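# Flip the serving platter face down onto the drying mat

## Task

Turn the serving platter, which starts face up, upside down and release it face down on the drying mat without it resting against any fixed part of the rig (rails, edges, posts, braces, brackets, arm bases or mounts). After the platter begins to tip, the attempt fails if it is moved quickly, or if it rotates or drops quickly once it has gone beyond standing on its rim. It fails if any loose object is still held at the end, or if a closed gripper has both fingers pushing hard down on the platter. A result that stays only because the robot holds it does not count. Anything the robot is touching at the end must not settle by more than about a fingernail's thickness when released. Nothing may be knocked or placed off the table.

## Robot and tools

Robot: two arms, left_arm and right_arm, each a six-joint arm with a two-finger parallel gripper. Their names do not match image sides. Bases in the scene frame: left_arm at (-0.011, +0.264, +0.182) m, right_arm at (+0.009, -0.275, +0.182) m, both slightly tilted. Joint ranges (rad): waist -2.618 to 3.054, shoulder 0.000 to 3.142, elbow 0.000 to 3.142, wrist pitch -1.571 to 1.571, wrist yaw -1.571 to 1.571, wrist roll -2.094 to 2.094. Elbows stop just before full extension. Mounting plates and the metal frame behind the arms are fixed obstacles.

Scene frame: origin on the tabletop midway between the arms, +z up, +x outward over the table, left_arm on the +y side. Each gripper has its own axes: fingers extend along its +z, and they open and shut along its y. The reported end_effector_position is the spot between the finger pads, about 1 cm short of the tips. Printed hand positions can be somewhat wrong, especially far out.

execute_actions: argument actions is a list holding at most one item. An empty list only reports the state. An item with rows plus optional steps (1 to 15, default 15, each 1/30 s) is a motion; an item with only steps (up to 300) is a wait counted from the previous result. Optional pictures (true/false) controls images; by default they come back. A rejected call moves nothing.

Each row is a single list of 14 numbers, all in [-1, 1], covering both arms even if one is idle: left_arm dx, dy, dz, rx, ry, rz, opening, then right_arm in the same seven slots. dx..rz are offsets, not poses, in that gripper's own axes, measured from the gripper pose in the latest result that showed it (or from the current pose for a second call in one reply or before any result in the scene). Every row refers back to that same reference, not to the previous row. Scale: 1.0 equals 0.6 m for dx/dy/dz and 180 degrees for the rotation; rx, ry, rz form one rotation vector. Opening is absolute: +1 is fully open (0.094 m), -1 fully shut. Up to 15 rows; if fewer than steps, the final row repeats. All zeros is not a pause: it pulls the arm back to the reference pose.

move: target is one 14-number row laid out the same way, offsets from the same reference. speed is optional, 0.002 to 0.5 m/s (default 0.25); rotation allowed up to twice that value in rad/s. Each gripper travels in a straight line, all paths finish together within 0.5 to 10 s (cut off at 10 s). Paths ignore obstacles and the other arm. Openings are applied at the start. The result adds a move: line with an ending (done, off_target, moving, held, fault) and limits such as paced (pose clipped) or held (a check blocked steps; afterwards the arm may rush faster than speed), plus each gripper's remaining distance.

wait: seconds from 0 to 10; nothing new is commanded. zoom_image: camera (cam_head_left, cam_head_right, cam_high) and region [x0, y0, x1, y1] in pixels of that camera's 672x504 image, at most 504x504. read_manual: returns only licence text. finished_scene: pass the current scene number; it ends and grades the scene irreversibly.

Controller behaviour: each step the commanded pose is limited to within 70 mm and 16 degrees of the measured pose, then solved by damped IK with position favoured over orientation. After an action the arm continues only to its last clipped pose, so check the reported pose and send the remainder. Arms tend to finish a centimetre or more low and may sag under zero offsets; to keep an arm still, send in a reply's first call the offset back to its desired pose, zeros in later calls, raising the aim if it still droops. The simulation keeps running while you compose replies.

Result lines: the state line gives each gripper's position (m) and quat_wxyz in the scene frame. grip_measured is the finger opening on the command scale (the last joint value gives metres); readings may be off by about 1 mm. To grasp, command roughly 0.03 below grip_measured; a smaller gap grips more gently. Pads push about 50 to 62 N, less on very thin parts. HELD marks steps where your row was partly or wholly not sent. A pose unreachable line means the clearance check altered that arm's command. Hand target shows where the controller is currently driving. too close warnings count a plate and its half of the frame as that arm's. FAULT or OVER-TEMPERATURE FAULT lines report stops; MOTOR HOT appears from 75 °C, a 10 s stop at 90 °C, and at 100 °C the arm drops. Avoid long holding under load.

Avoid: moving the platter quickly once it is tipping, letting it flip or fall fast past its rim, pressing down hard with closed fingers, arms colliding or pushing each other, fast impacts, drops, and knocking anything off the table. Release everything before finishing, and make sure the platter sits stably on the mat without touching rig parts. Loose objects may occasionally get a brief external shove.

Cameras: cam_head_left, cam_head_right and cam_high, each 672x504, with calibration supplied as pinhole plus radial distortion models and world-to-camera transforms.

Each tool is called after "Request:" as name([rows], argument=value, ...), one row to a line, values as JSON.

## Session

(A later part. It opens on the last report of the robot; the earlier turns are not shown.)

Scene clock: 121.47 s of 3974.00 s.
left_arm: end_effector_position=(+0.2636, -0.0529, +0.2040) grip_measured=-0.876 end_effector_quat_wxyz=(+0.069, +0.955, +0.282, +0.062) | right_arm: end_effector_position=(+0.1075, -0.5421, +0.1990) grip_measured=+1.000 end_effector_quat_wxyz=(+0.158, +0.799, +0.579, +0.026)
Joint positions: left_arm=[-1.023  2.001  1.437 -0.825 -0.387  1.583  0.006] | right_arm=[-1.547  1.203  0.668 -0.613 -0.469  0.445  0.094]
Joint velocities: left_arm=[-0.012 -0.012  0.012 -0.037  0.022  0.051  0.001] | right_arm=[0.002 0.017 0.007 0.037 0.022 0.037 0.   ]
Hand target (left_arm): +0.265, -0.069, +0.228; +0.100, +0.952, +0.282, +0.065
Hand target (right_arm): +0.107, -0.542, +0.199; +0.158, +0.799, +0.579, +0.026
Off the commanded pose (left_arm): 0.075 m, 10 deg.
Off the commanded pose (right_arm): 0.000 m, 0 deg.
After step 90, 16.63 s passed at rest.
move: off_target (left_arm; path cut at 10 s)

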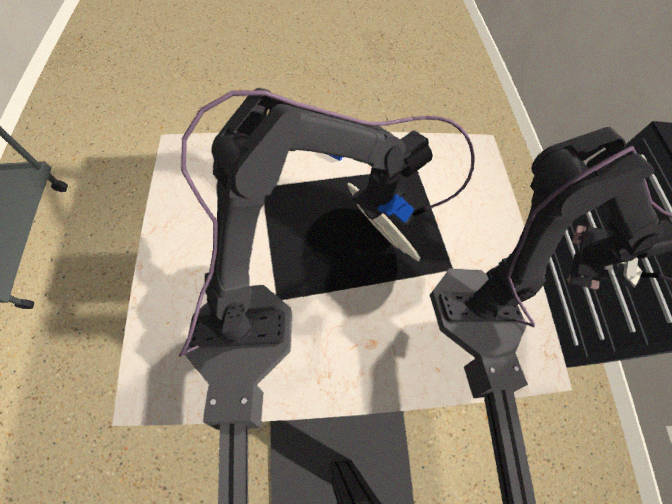

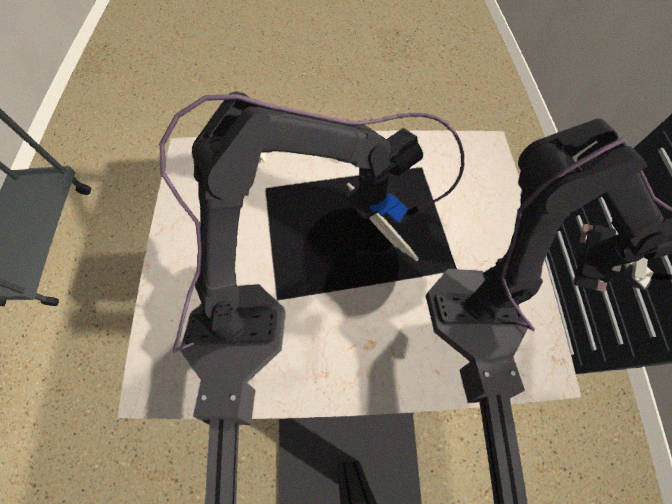

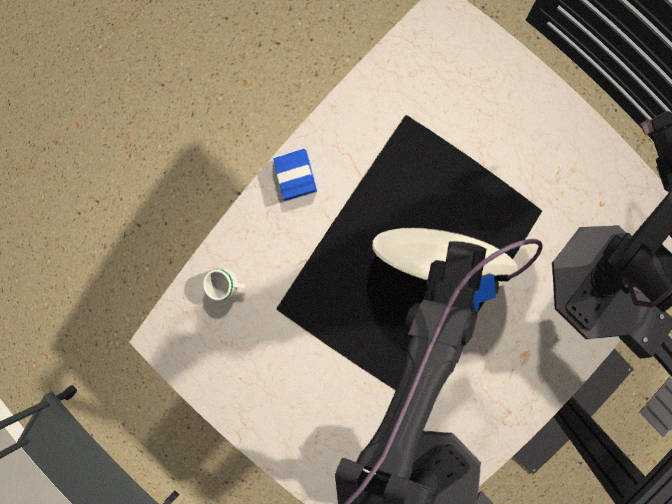

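Request:
move(target=[0,0,-0.11,0,0,0,-1,0,0,0,0,0,0,1], speed=0.03)

Request:
move(target=[0,0,-0.02,0,0,-0.5,-1,0,0,0,0,0,0,1], speed=0.1)

Request:
move(target=[0,0,-0.02,0,0,-0.5,-1,0,0,0,0,0,0,1], speed=0.1)

Scene clock: 130.53 s of 3974.00 s.
left_arm: end_effector_position=(+0.2427, -0.0259, +0.2312) grip_measured=-0.876 end_effector_quat_wxyz=(+0.011, +0.961, +0.272, +0.047) | right_arm: end_effector_position=(+0.1075, -0.5421, +0.1990) grip_measured=+1.000 end_effector_quat_wxyz=(+0.158, +0.799, +0.579, +0.026)
Joint positions: left_arm=[-1.058  1.963  1.496 -1.065 -0.391  1.523  0.006] | right_arm=[-1.547  1.203  0.668 -0.613 -0.469  0.445  0.094]
Joint velocities: left_arm=[-0.012 -0.012 -0.007 -0.022  0.022  0.037  0.   ] | right_arm=[ 0.012 -0.002  0.027 -0.007 -0.022  0.037  0.   ]
Hand target (left_arm): +0.252, -0.044, +0.268; +0.069, +0.955, +0.282, +0.061
Hand target (right_arm): +0.107, -0.542, +0.199; +0.158, +0.799, +0.579, +0.026
Off the commanded pose (left_arm): 0.044 m, 7 deg.
Off the commanded pose (right_arm): 0.000 m, 0 deg.
After step 90, 3.57 s passed at rest.
move: off_target (left_arm)

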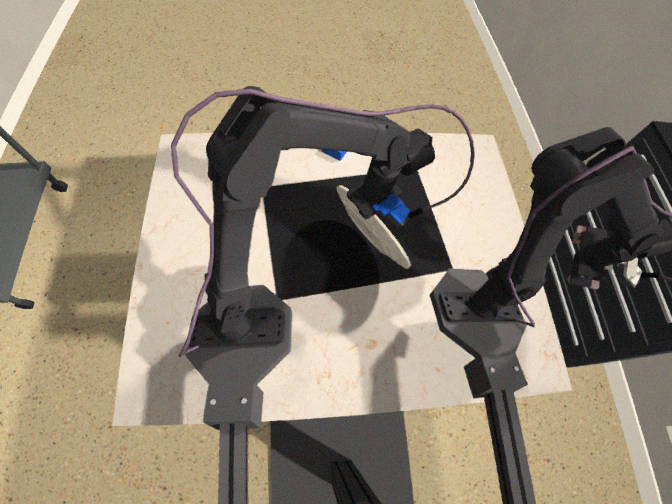

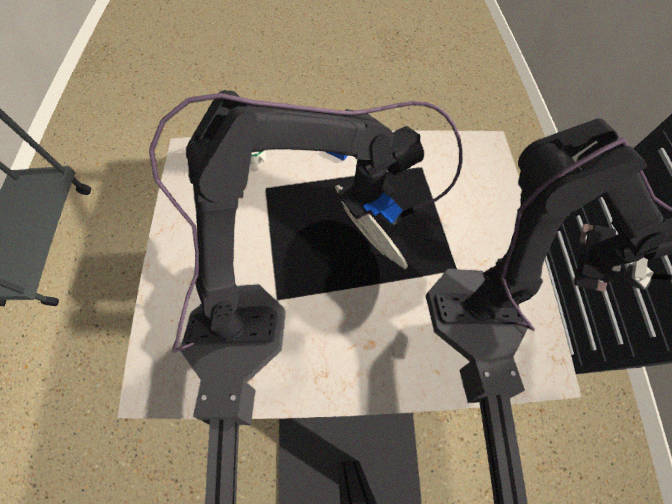

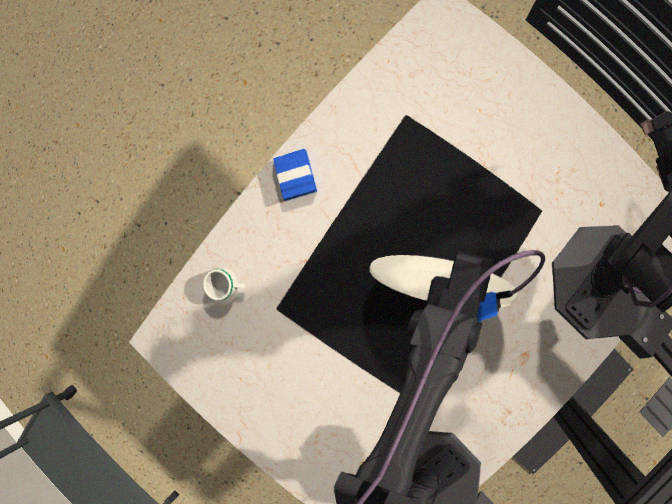

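Scene clock: 138.77 s of 3974.00 s.
left_arm: end_effector_position=(+0.2292, -0.0162, +0.2146) grip_measured=-0.876 end_effector_quat_wxyz=(-0.001, +0.495, +0.868, +0.034) | right_arm: end_effector_position=(+0.1075, -0.5421, +0.1990) grip_measured=+1.000 end_effector_quat_wxyz=(+0.158, +0.799, +0.579, +0.026)
Joint positions: left_arm=[-1.05   1.996  1.478 -1.095 -0.361 -0.049  0.006] | right_arm=[-1.547  1.203  0.668 -0.613 -0.469  0.445  0.094]
Joint velocities: left_arm=[-0.017  0.007  0.017  0.007  0.037 -0.11   0.002] | right_arm=[-0.012  0.007 -0.007 -0.125 -0.066 -0.037  0.   ]
Hand target (left_arm): +0.241, -0.025, +0.243; +0.041, +0.487, +0.872, +0.024
Hand target (right_arm): +0.107, -0.542, +0.199; +0.158, +0.799, +0.579, +0.026
Off the commanded pose (left_arm): 0.033 m, 5 deg.
Off the commanded pose (right_arm): 0.000 m, 0 deg.
move: off_target (left_arm)

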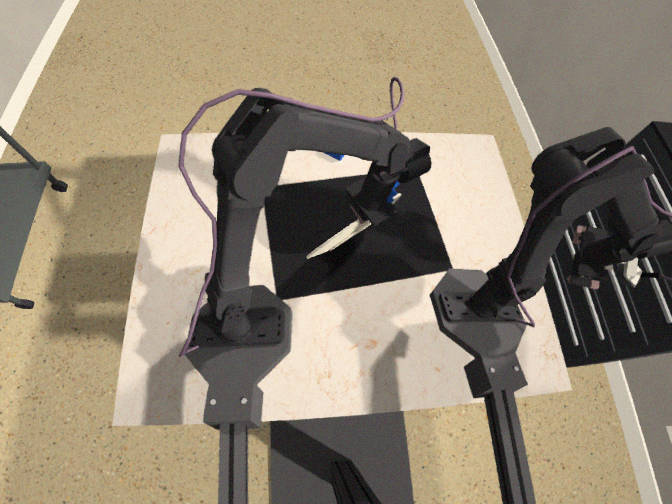

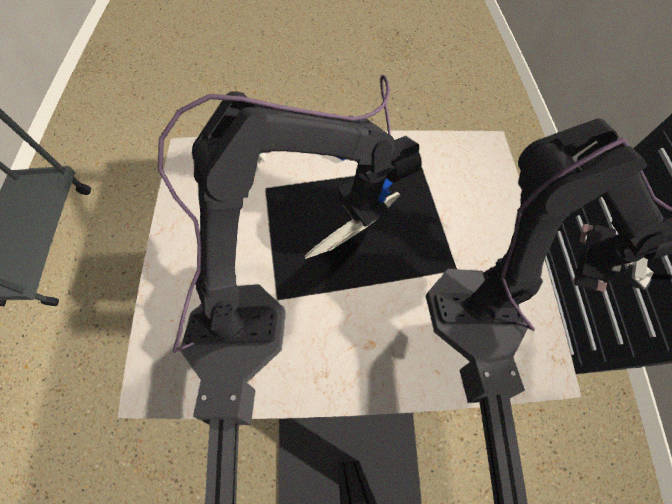

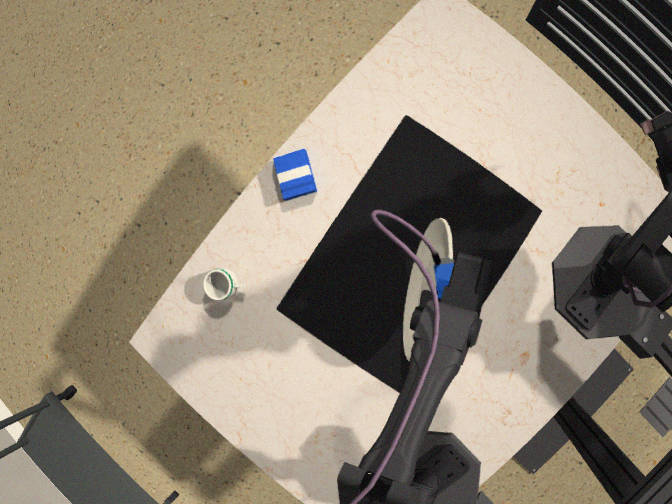

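Scene clock: 147.00 s of 3974.00 s.
left_arm: end_effector_position=(+0.2438, -0.0052, +0.2132) grip_measured=-0.878 end_effector_quat_wxyz=(+0.071, -0.250, +0.964, +0.046) | right_arm: end_effector_position=(+0.1075, -0.5421, +0.1990) grip_measured=+1.000 end_effector_quat_wxyz=(+0.158, +0.799, +0.579, +0.026)
Joint positions: left_arm=[-1.048  2.006  1.478 -1.105 -0.464 -1.601  0.006] | right_arm=[-1.547  1.203  0.668 -0.613 -0.469  0.445  0.094]
Joint velocities: left_arm=[-0.007 -0.022  0.007 -0.051 -0.007 -0.051  0.001] | right_arm=[-0.002 -0.012 -0.002 -0.007 -0.066 -0.007  0.   ]
Hand target (left_arm): +0.229, -0.016, +0.227; +0.026, -0.262, +0.964, +0.024
Hand target (right_arm): +0.107, -0.542, +0.199; +0.158, +0.799, +0.579, +0.026
Off the commanded pose (left_arm): 0.023 m, 6 deg.
Off the commanded pose (right_arm): 0.000 m, 0 deg.
move: off_target (left_arm)

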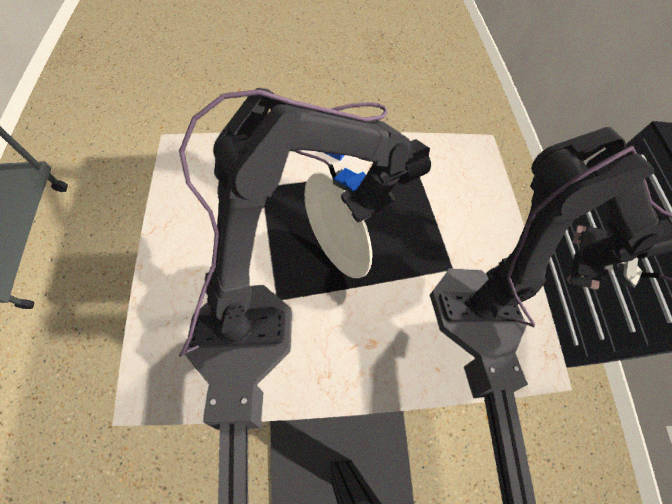

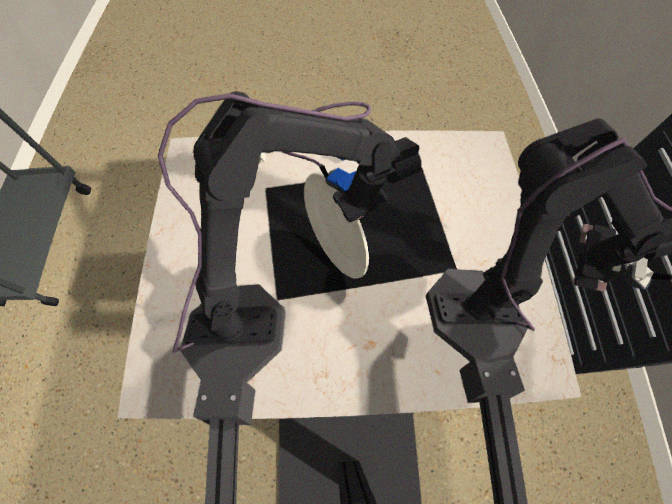

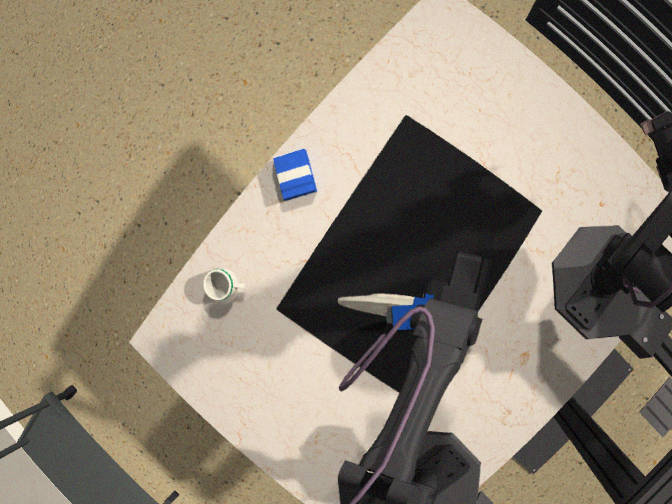

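Request:
move(target=[0,-0.1,-0.055,0.2,0,0,-1,0,0,0,0,0,0,1], speed=0.04)

Scene clock: 167.23 s of 3974.00 s.
left_arm: end_effector_position=(+0.2386, -0.0121, +0.2194) grip_measured=-0.863 end_effector_quat_wxyz=(+0.107, -0.184, +0.968, -0.137) | right_arm: end_effector_position=(+0.1075, -0.5421, +0.1990) grip_measured=+1.000 end_effector_quat_wxyz=(+0.158, +0.799, +0.579, +0.026)
Joint positions: left_arm=[-1.046  1.683  1.033 -0.565 -0.403 -1.319  0.006] | right_arm=[-1.547  1.203  0.668 -0.613 -0.469  0.445  0.094]
Joint velocities: left_arm=[ 0.012  0.002 -0.007  0.051 -0.022  0.081 -0.   ] | right_arm=[-0.002  0.002  0.007 -0.037 -0.051 -0.051  0.   ]
Hand target (left_arm): +0.266, -0.053, +0.250; +0.142, -0.217, +0.935, -0.244
Hand target (right_arm): +0.107, -0.542, +0.199; +0.158, +0.799, +0.579, +0.026
Off the commanded pose (left_arm): 0.063 m, 15 deg.
Off the commanded pose (right_arm): 0.000 m, 0 deg.
After step 90, 8.07 s passed at rest.
move: off_target (left_arm); limits=paced

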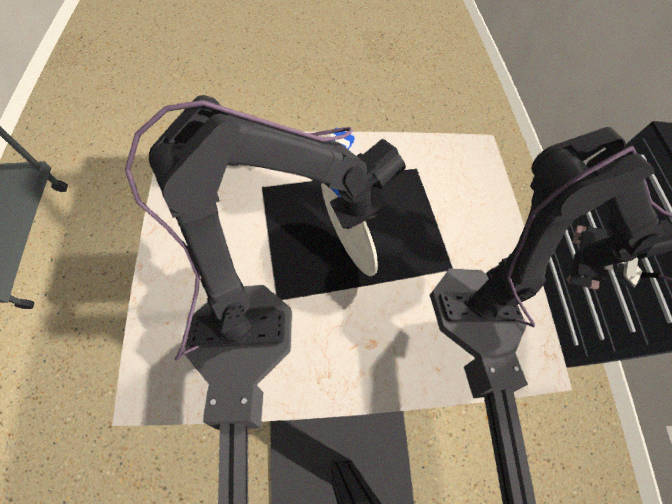

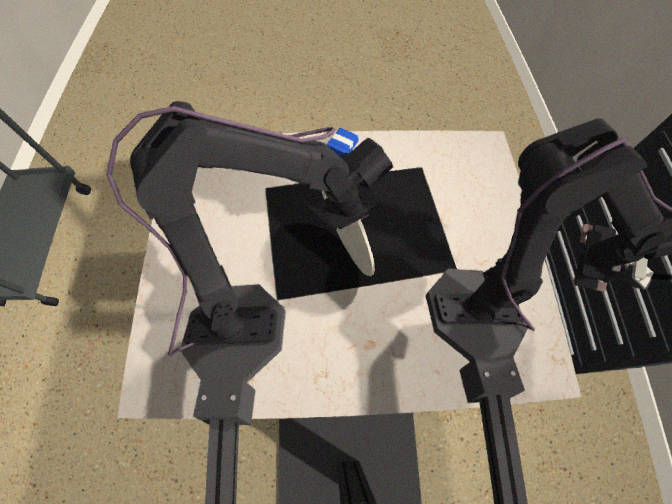

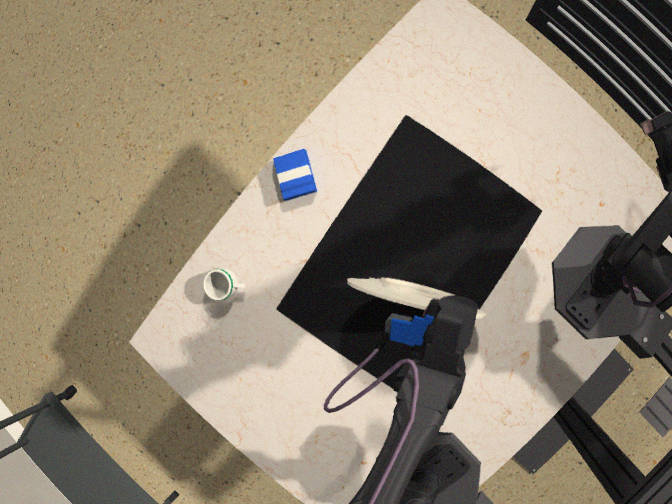

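Request:
move(target=[-0.02,-0.22,-0.1,0,0,0,-1,0,0,0,0,0,0,1], speed=0.04)

Scene clock: 178.23 s of 3974.00 s.
left_arm: end_effector_position=(+0.2655, -0.0951, +0.2830) grip_measured=-0.876 end_effector_quat_wxyz=(+0.067, -0.178, +0.977, -0.093) | right_arm: end_effector_position=(+0.1075, -0.5421, +0.1990) grip_measured=+1.000 end_effector_quat_wxyz=(+0.158, +0.799, +0.579, +0.026)
Joint positions: left_arm=[-1.115  2.061  1.805 -1.108 -0.38  -1.425  0.006] | right_arm=[-1.547  1.203  0.668 -0.613 -0.469  0.445  0.094]
Joint velocities: left_arm=[-0.007  0.012  0.002 -0.066 -0.051 -0.007  0.001] | right_arm=[ 0.017 -0.007 -0.007  0.007  0.022  0.022  0.   ]
Hand target (left_arm): +0.277, -0.108, +0.320; +0.105, -0.185, +0.967, -0.138
Hand target (right_arm): +0.107, -0.542, +0.199; +0.158, +0.799, +0.579, +0.026
Off the commanded pose (left_arm): 0.040 m, 7 deg.
Off the commanded pose (right_arm): 0.000 m, 0 deg.
After step 90, 4.07 s passed at rest.
move: off_target (left_arm)

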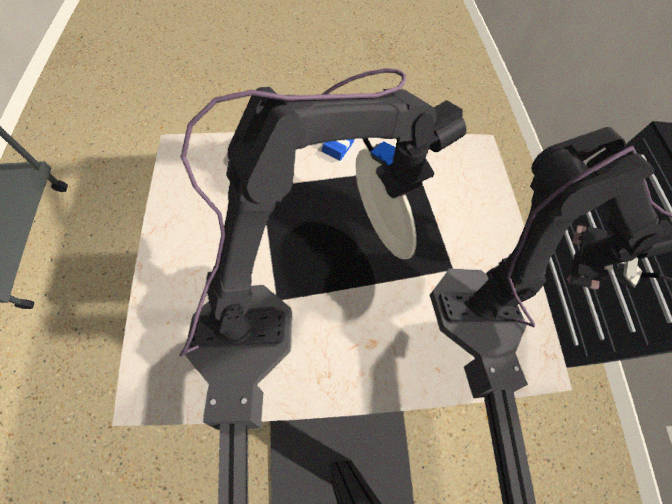

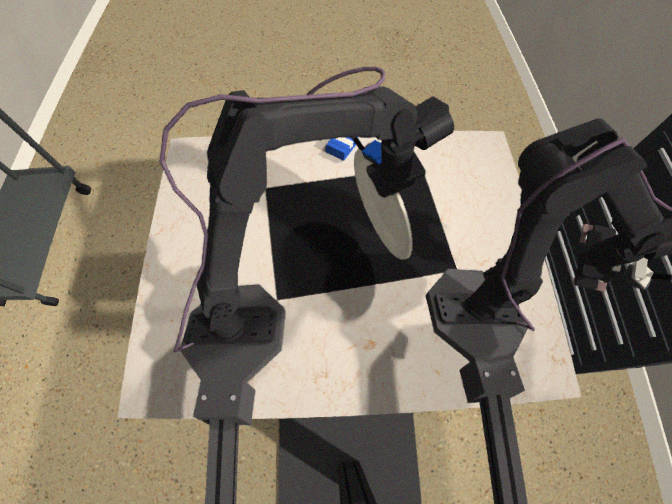

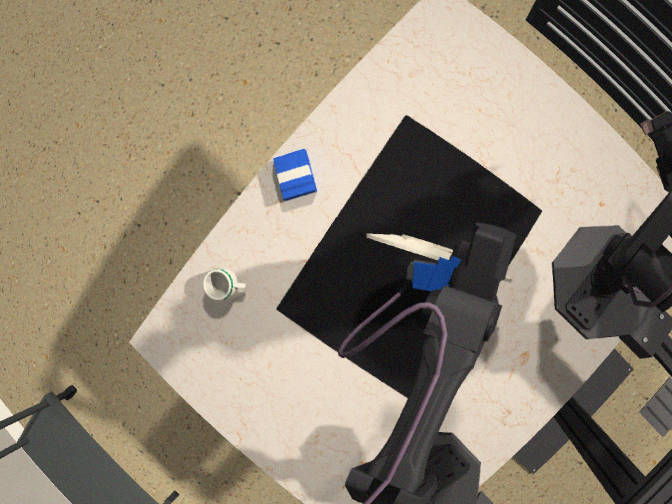

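Request:
move(target=[0,-0.12,0,0.15,0,0,-1,0,0,0,0,0,0,1], speed=0.04)

Request:
move(target=[0,0.1,0.12,0.12,0,0,-1,0,0,0,0,0,0,1], speed=0.02)

Scene clock: 190.13 s of 3974.00 s.
left_arm: end_effector_position=(+0.2602, -0.1293, +0.2428) grip_measured=-0.876 end_effector_quat_wxyz=(+0.068, -0.142, +0.963, -0.218) | right_arm: end_effector_position=(+0.1075, -0.5421, +0.1990) grip_measured=+1.000 end_effector_quat_wxyz=(+0.158, +0.799, +0.579, +0.026)
Joint positions: left_arm=[-1.089  1.976  1.443 -0.573 -0.269 -1.269  0.006] | right_arm=[-1.547  1.203  0.668 -0.613 -0.469  0.445  0.094]
Joint velocities: left_arm=[-0.012 -0.017 -0.007  0.066  0.022  0.081 -0.001] | right_arm=[ 0.002 -0.012  0.012 -0.066  0.007  0.037  0.   ]
Hand target (left_arm): +0.287, -0.154, +0.301; +0.107, -0.158, +0.930, -0.315
Hand target (right_arm): +0.107, -0.542, +0.199; +0.158, +0.799, +0.579, +0.026
Off the commanded pose (left_arm): 0.070 m, 13 deg.
Off the commanded pose (right_arm): 0.000 m, 0 deg.
After step 90, 2.63 s passed at rest.
move: off_target (left_arm)

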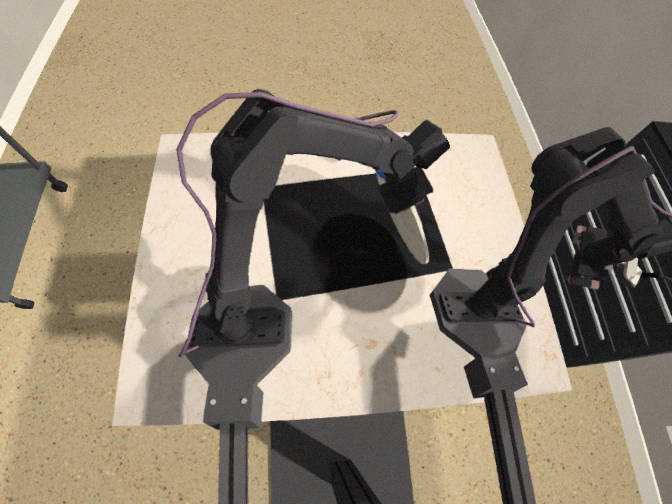

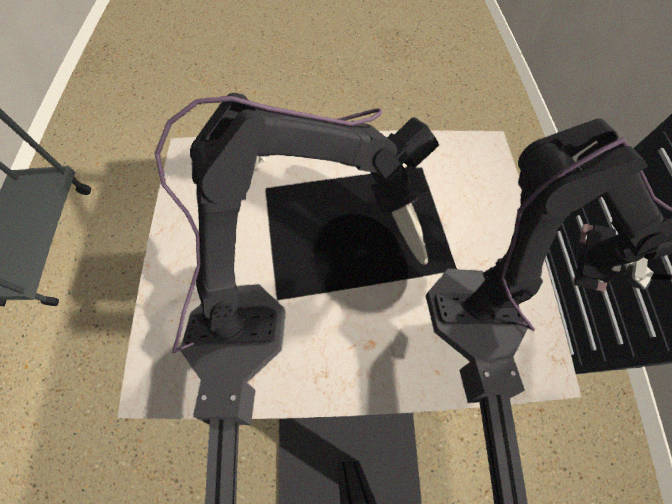

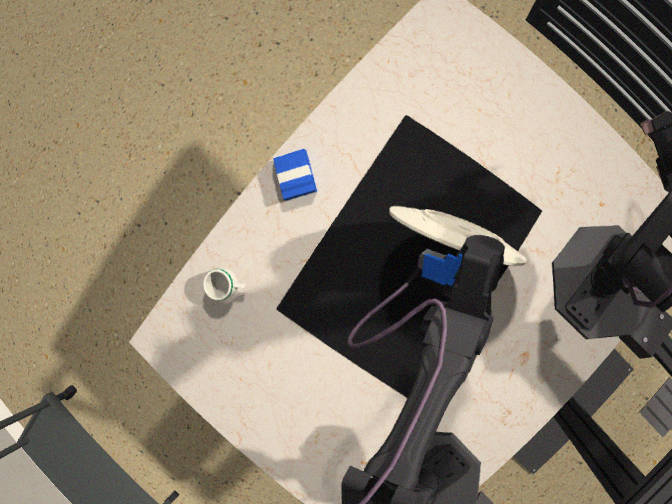

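Scene clock: 199.77 s of 3974.00 s.
left_arm: end_effector_position=(+0.2832, -0.1144, +0.2132) grip_measured=-0.640 end_effector_quat_wxyz=(+0.136, -0.146, +0.874, -0.443) | right_arm: end_effector_position=(+0.1075, -0.5421, +0.1990) grip_measured=+1.000 end_effector_quat_wxyz=(+0.158, +0.799, +0.579, +0.026)
Joint positions: left_arm=[-0.934  1.863  0.82   0.453 -0.049 -1.101  0.017] | right_arm=[-1.547  1.203  0.668 -0.613 -0.469  0.445  0.094]
Joint velocities: left_arm=[ 0.012 -0.002 -0.017 -0.066 -0.051 -0.051  0.001] | right_arm=[-0.002  0.002  0.007  0.037 -0.007 -0.11   0.   ]
Hand target (left_arm): +0.256, -0.102, +0.157; +0.093, -0.129, +0.905, -0.395
Hand target (right_arm): +0.107, -0.542, +0.199; +0.158, +0.799, +0.579, +0.026
Off the commanded pose (left_arm): 0.066 m, 8 deg.
Off the commanded pose (right_arm): 0.000 m, 0 deg.
move: off_target (left_arm)

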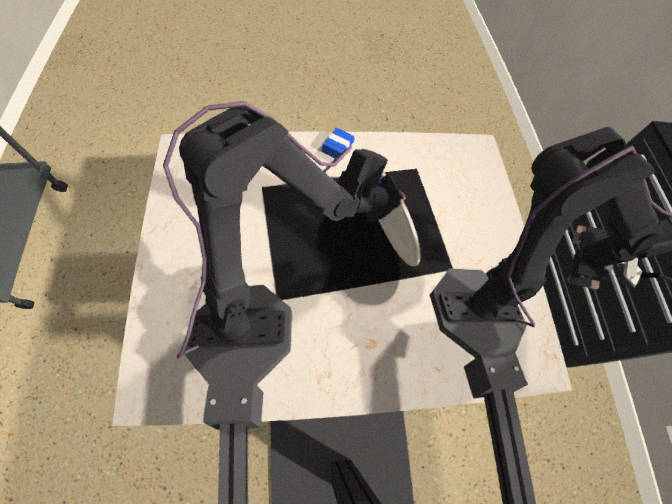

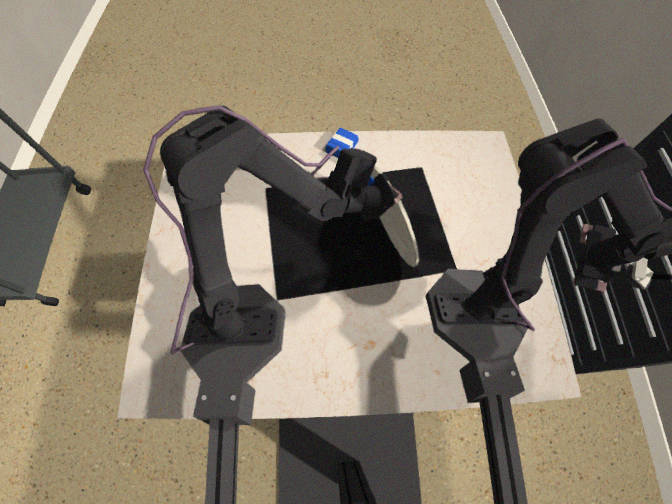

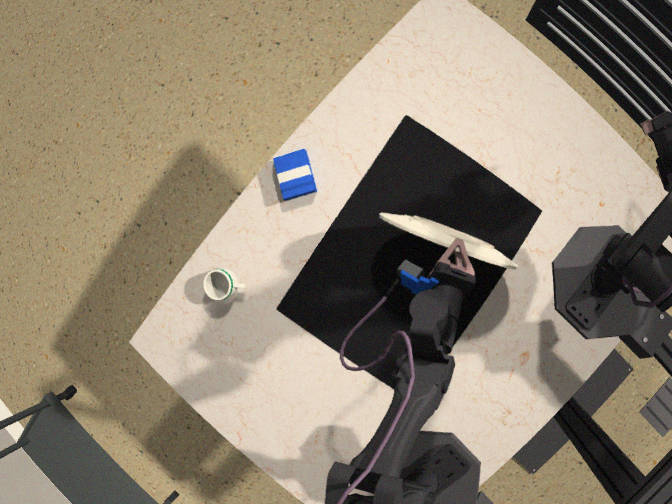

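Request:
move(target=[0,0.1,-0.095,0.05,0,0,-1,0,0,0,0,0,0,1], speed=0.015)

Scene clock: 212.23 s of 3974.00 s.
left_arm: end_effector_position=(+0.2466, -0.0251, +0.1658) grip_measured=-0.881 end_effector_quat_wxyz=(+0.132, -0.157, +0.867, -0.454) | right_arm: end_effector_position=(+0.1075, -0.5421, +0.1990) grip_measured=+1.000 end_effector_quat_wxyz=(+0.158, +0.799, +0.579, +0.026)
Joint positions: left_arm=[-0.779  1.799  0.392  0.836  0.09  -1.047  0.006] | right_arm=[-1.547  1.203  0.668 -0.613 -0.469  0.445  0.094]
Joint velocities: left_arm=[-0.002 -0.002  0.007 -0.037 -0.022  0.066 -0.   ] | right_arm=[-0.007 -0.022 -0.007 -0.081 -0.007 -0.022  0.   ]
Hand target (left_arm): +0.253, -0.038, +0.196; +0.148, -0.134, +0.838, -0.508
Hand target (right_arm): +0.107, -0.542, +0.199; +0.158, +0.799, +0.579, +0.026
Off the commanded pose (left_arm): 0.035 m, 8 deg.
Off the commanded pose (right_arm): 0.000 m, 0 deg.
After step 90, 3.73 s passed at rest.
move: off_target (left_arm)

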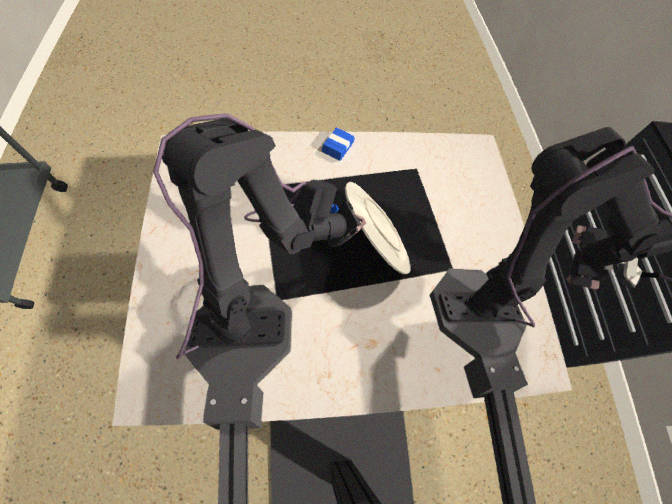

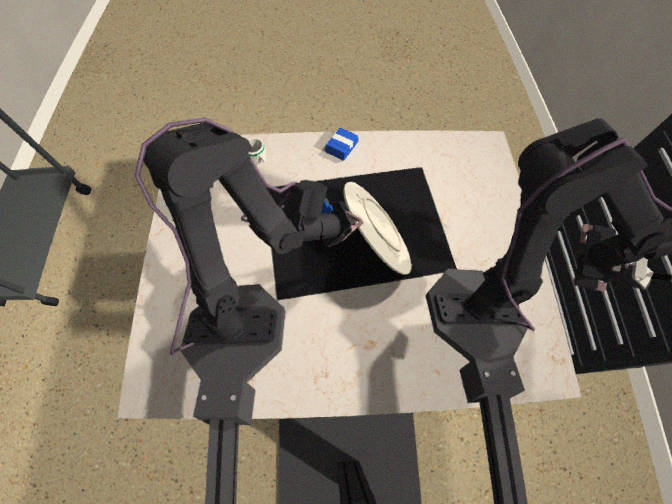

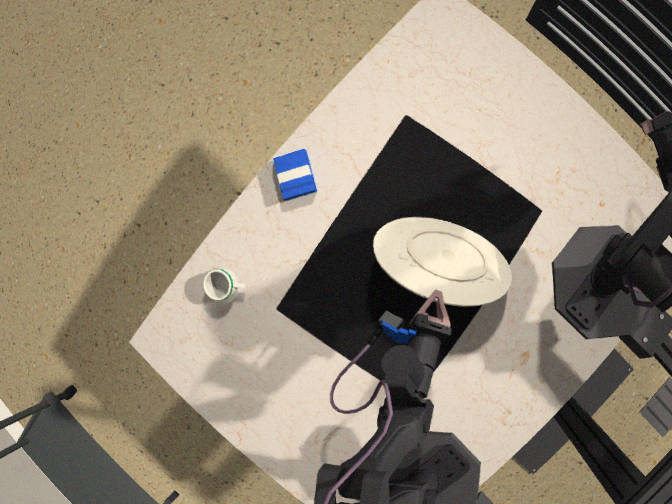

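Request:
move(target=[0,0.16,0,0.03,0,0,-1,0,0,0,0,0,0,1], speed=0.015)

Request:
move(target=[0,0.1,0.05,0.03,0,0,-1,0,0,0,0,0,0,1], speed=0.012)

Scene clock: 224.70 s of 3974.00 s.
left_arm: end_effector_position=(+0.2355, +0.0159, +0.1069) grip_measured=-0.844 end_effector_quat_wxyz=(+0.126, -0.146, +0.828, -0.527) | right_arm: end_effector_position=(+0.1075, -0.5421, +0.1990) grip_measured=+1.000 end_effector_quat_wxyz=(+0.158, +0.799, +0.579, +0.026)
Joint positions: left_arm=[-0.502  2.331  0.283  1.562  0.445 -0.952  0.007] | right_arm=[-1.547  1.203  0.668 -0.613 -0.469  0.445  0.094]
Joint velocities: left_arm=[-0.002 -0.007 -0.007 -0.007 -0.066 -0.037  0.001] | right_arm=[ 0.002  0.012 -0.007 -0.007  0.022 -0.051  0.   ]
Hand target (left_arm): +0.232, +0.025, +0.088; +0.134, -0.149, +0.846, -0.493
Hand target (right_arm): +0.107, -0.542, +0.199; +0.158, +0.799, +0.579, +0.026
Off the commanded pose (left_arm): 0.024 m, 4 deg.
Off the commanded pose (right_arm): 0.000 m, 0 deg.
joint sent to its limit (left arm) — the command would take joint 4 (wrist pitch) past its upper limit, so that joint was sent only as far as its limit.
After step 90, 2.83 s passed at rest.
move: off_target (left_arm)

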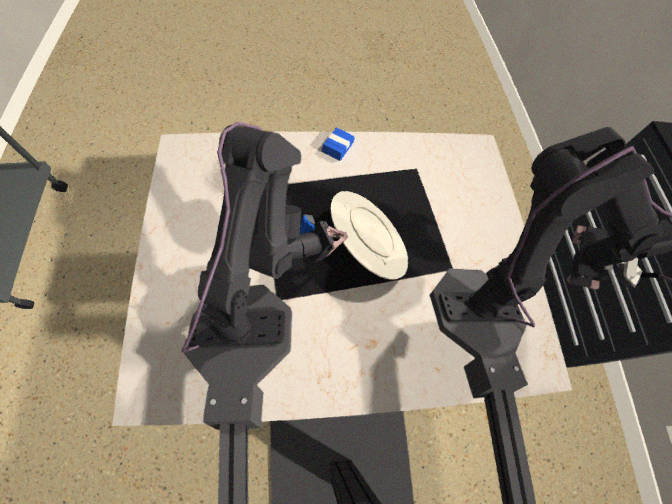

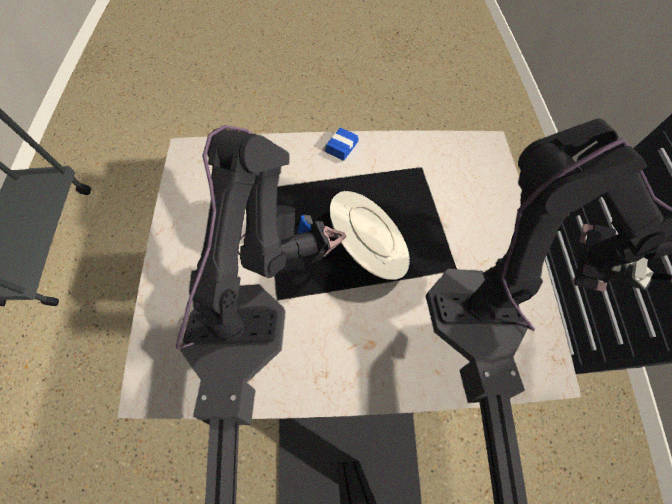

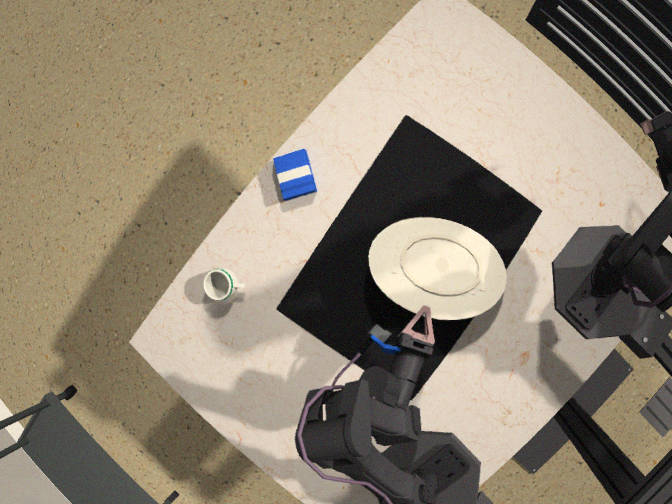

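Scene clock: 230.50 s of 3974.00 s.
left_arm: end_effector_position=(+0.2412, +0.0139, +0.0579) grip_measured=-0.785 end_effector_quat_wxyz=(+0.080, -0.117, +0.810, -0.569) | right_arm: end_effector_position=(+0.1075, -0.5421, +0.1990) grip_measured=+1.000 end_effector_quat_wxyz=(+0.158, +0.799, +0.579, +0.026)
Joint positions: left_arm=[-0.348  2.586  0.483  1.562  0.721 -0.874  0.01 ] | right_arm=[-1.547  1.203  0.668 -0.613 -0.469  0.445  0.094]
Joint velocities: left_arm=[ 0.002 -0.007 -0.002 -0.007  0.022  0.007 -0.001] | right_arm=[ 0.002 -0.002  0.002 -0.007 -0.007 -0.081  0.   ]
Hand target (left_arm): +0.241, +0.015, +0.042; +0.092, -0.118, +0.824, -0.546
Hand target (right_arm): +0.107, -0.542, +0.199; +0.158, +0.799, +0.579, +0.026
Off the commanded pose (left_arm): 0.018 m, 7 deg.
Off the commanded pose (right_arm): 0.000 m, 0 deg.
joint sent to its limit (left arm) — the command would take joint 4 (wrist pitch) past its upper limit, so that joint was sent only as far as its limit.
move: off_target (left_arm)

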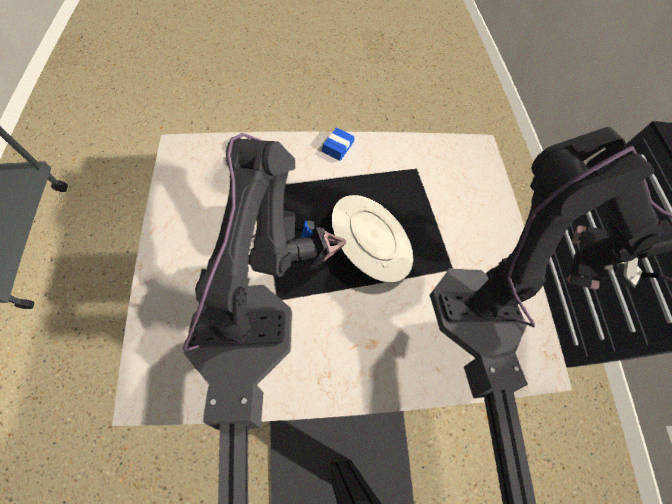

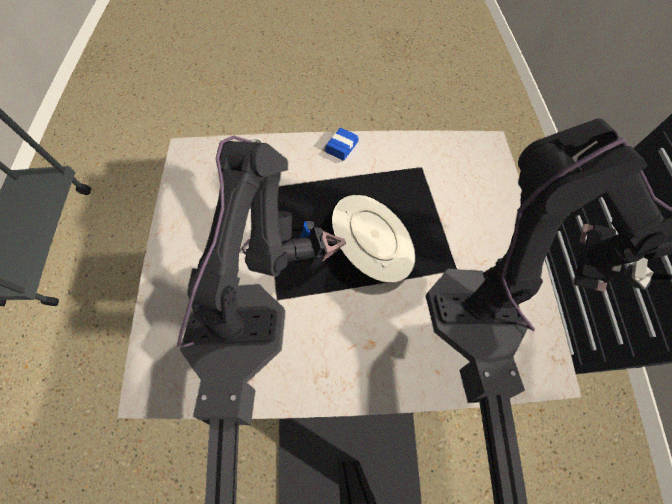

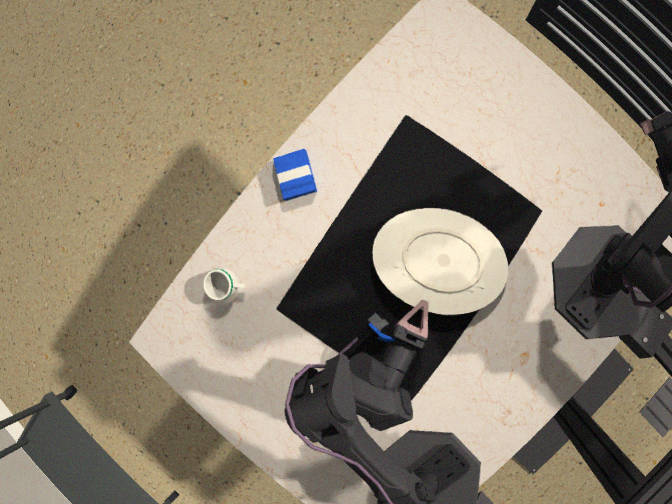

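Request:
move(target=[-0.13,0.03,0,0,0,0,-1,0,0,0,0,0,0,1], speed=0.015)

Request:
move(target=[0,0.035,0.015,0,0,0,-1,0,0,0,0,0,0,1], speed=0.01)

Scene clock: 245.07 s of 3974.00 s.
left_arm: end_effector_position=(+0.2836, +0.0267, +0.0560) grip_measured=-0.804 end_effector_quat_wxyz=(+0.041, -0.082, +0.789, -0.608) | right_arm: end_effector_position=(+0.1075, -0.5421, +0.1990) grip_measured=+1.000 end_effector_quat_wxyz=(+0.158, +0.799, +0.579, +0.026)
Joint positions: left_arm=[-0.195  2.488  0.677  1.146  0.984 -0.723  0.009] | right_arm=[-1.547  1.203  0.668 -0.613 -0.469  0.445  0.094]
Joint velocities: left_arm=[-0.017 -0.012 -0.007 -0.051  0.066  0.022 -0.   ] | right_arm=[-0.002  0.012  0.002 -0.007 -0.037 -0.022  0.   ]
Hand target (left_arm): +0.312, +0.044, +0.043; +0.080, -0.118, +0.808, -0.571
Hand target (right_arm): +0.107, -0.542, +0.199; +0.158, +0.799, +0.579, +0.026
Off the commanded pose (left_arm): 0.037 m, 8 deg.
Off the commanded pose (right_arm): 0.000 m, 0 deg.
After step 90, 6.00 s passed at rest.
move: off_target (left_arm)

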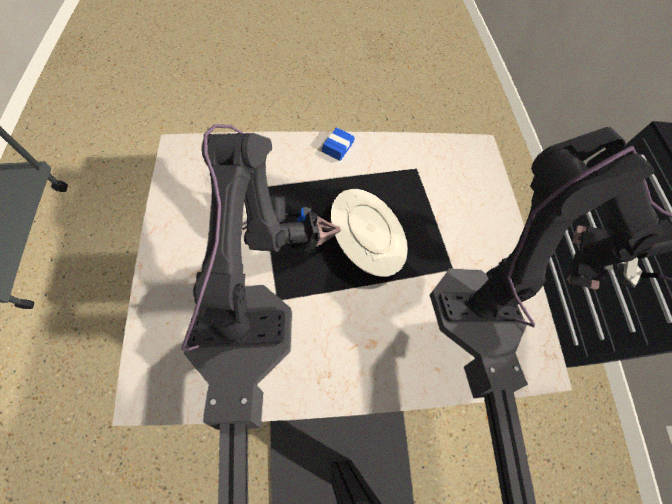

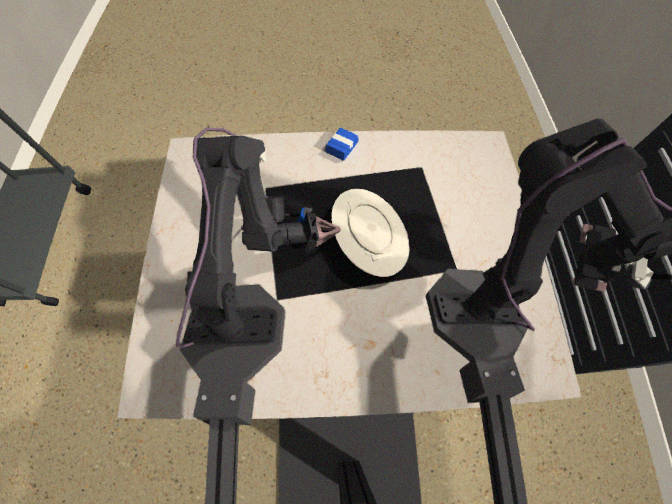

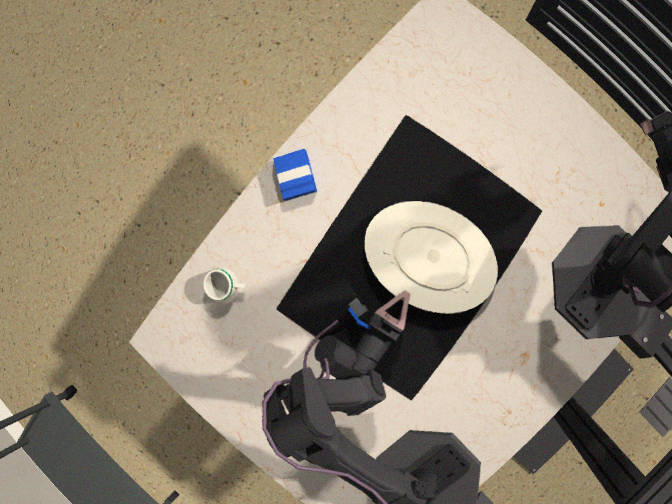

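Scene clock: 247.57 s of 3974.00 s.
left_arm: end_effector_position=(+0.2799, +0.0242, +0.0489) grip_measured=-0.815 end_effector_quat_wxyz=(+0.041, -0.068, +0.775, -0.627) | right_arm: end_effector_position=(+0.1075, -0.5421, +0.1990) grip_measured=+1.000 end_effector_quat_wxyz=(+0.158, +0.799, +0.579, +0.026)
Joint positions: left_arm=[-0.185  2.565  0.714  1.208  1.041 -0.719  0.009] | right_arm=[-1.547  1.203  0.668 -0.613 -0.469  0.445  0.094]
Joint velocities: left_arm=[-0.002  0.007 -0.007  0.081  0.007 -0.007 -0.001] | right_arm=[-0.017 -0.002 -0.002  0.095  0.037 -0.022  0.   ]
Hand target (left_arm): +0.283, +0.024, +0.034; +0.041, -0.082, +0.789, -0.608
Hand target (right_arm): +0.107, -0.542, +0.199; +0.158, +0.799, +0.579, +0.026
Off the commanded pose (left_arm): 0.016 m, 3 deg.
Off the commanded pose (right_arm): 0.000 m, 0 deg.
move: off_target (left_arm)

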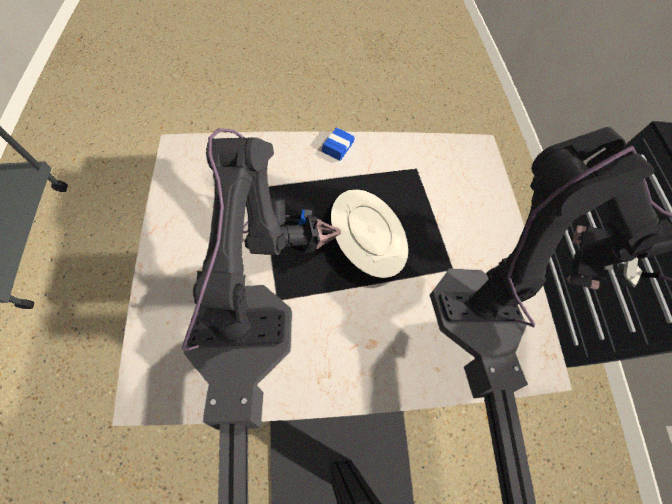

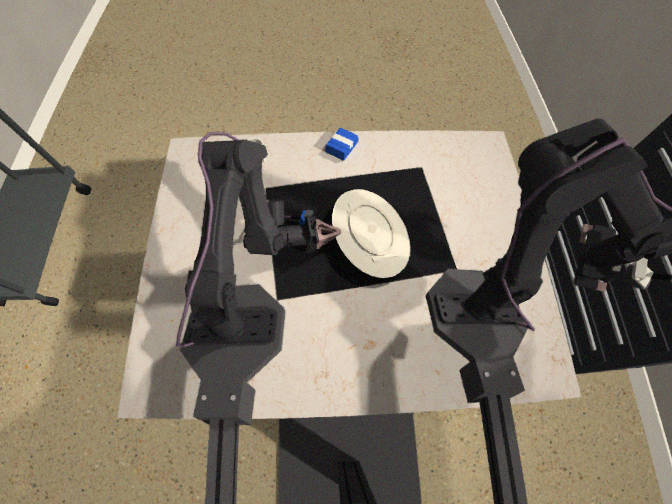

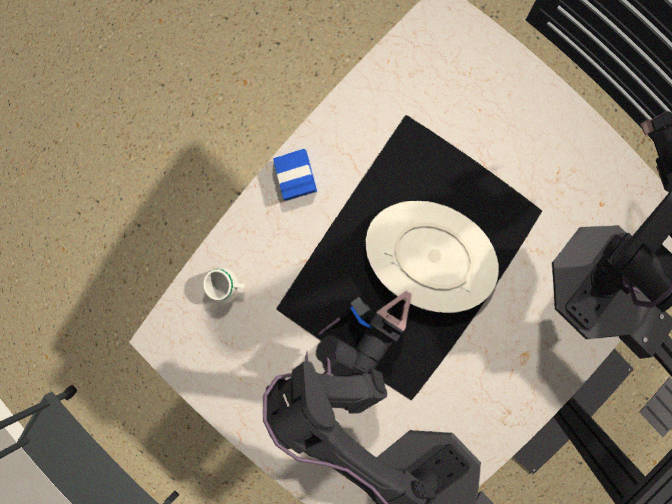

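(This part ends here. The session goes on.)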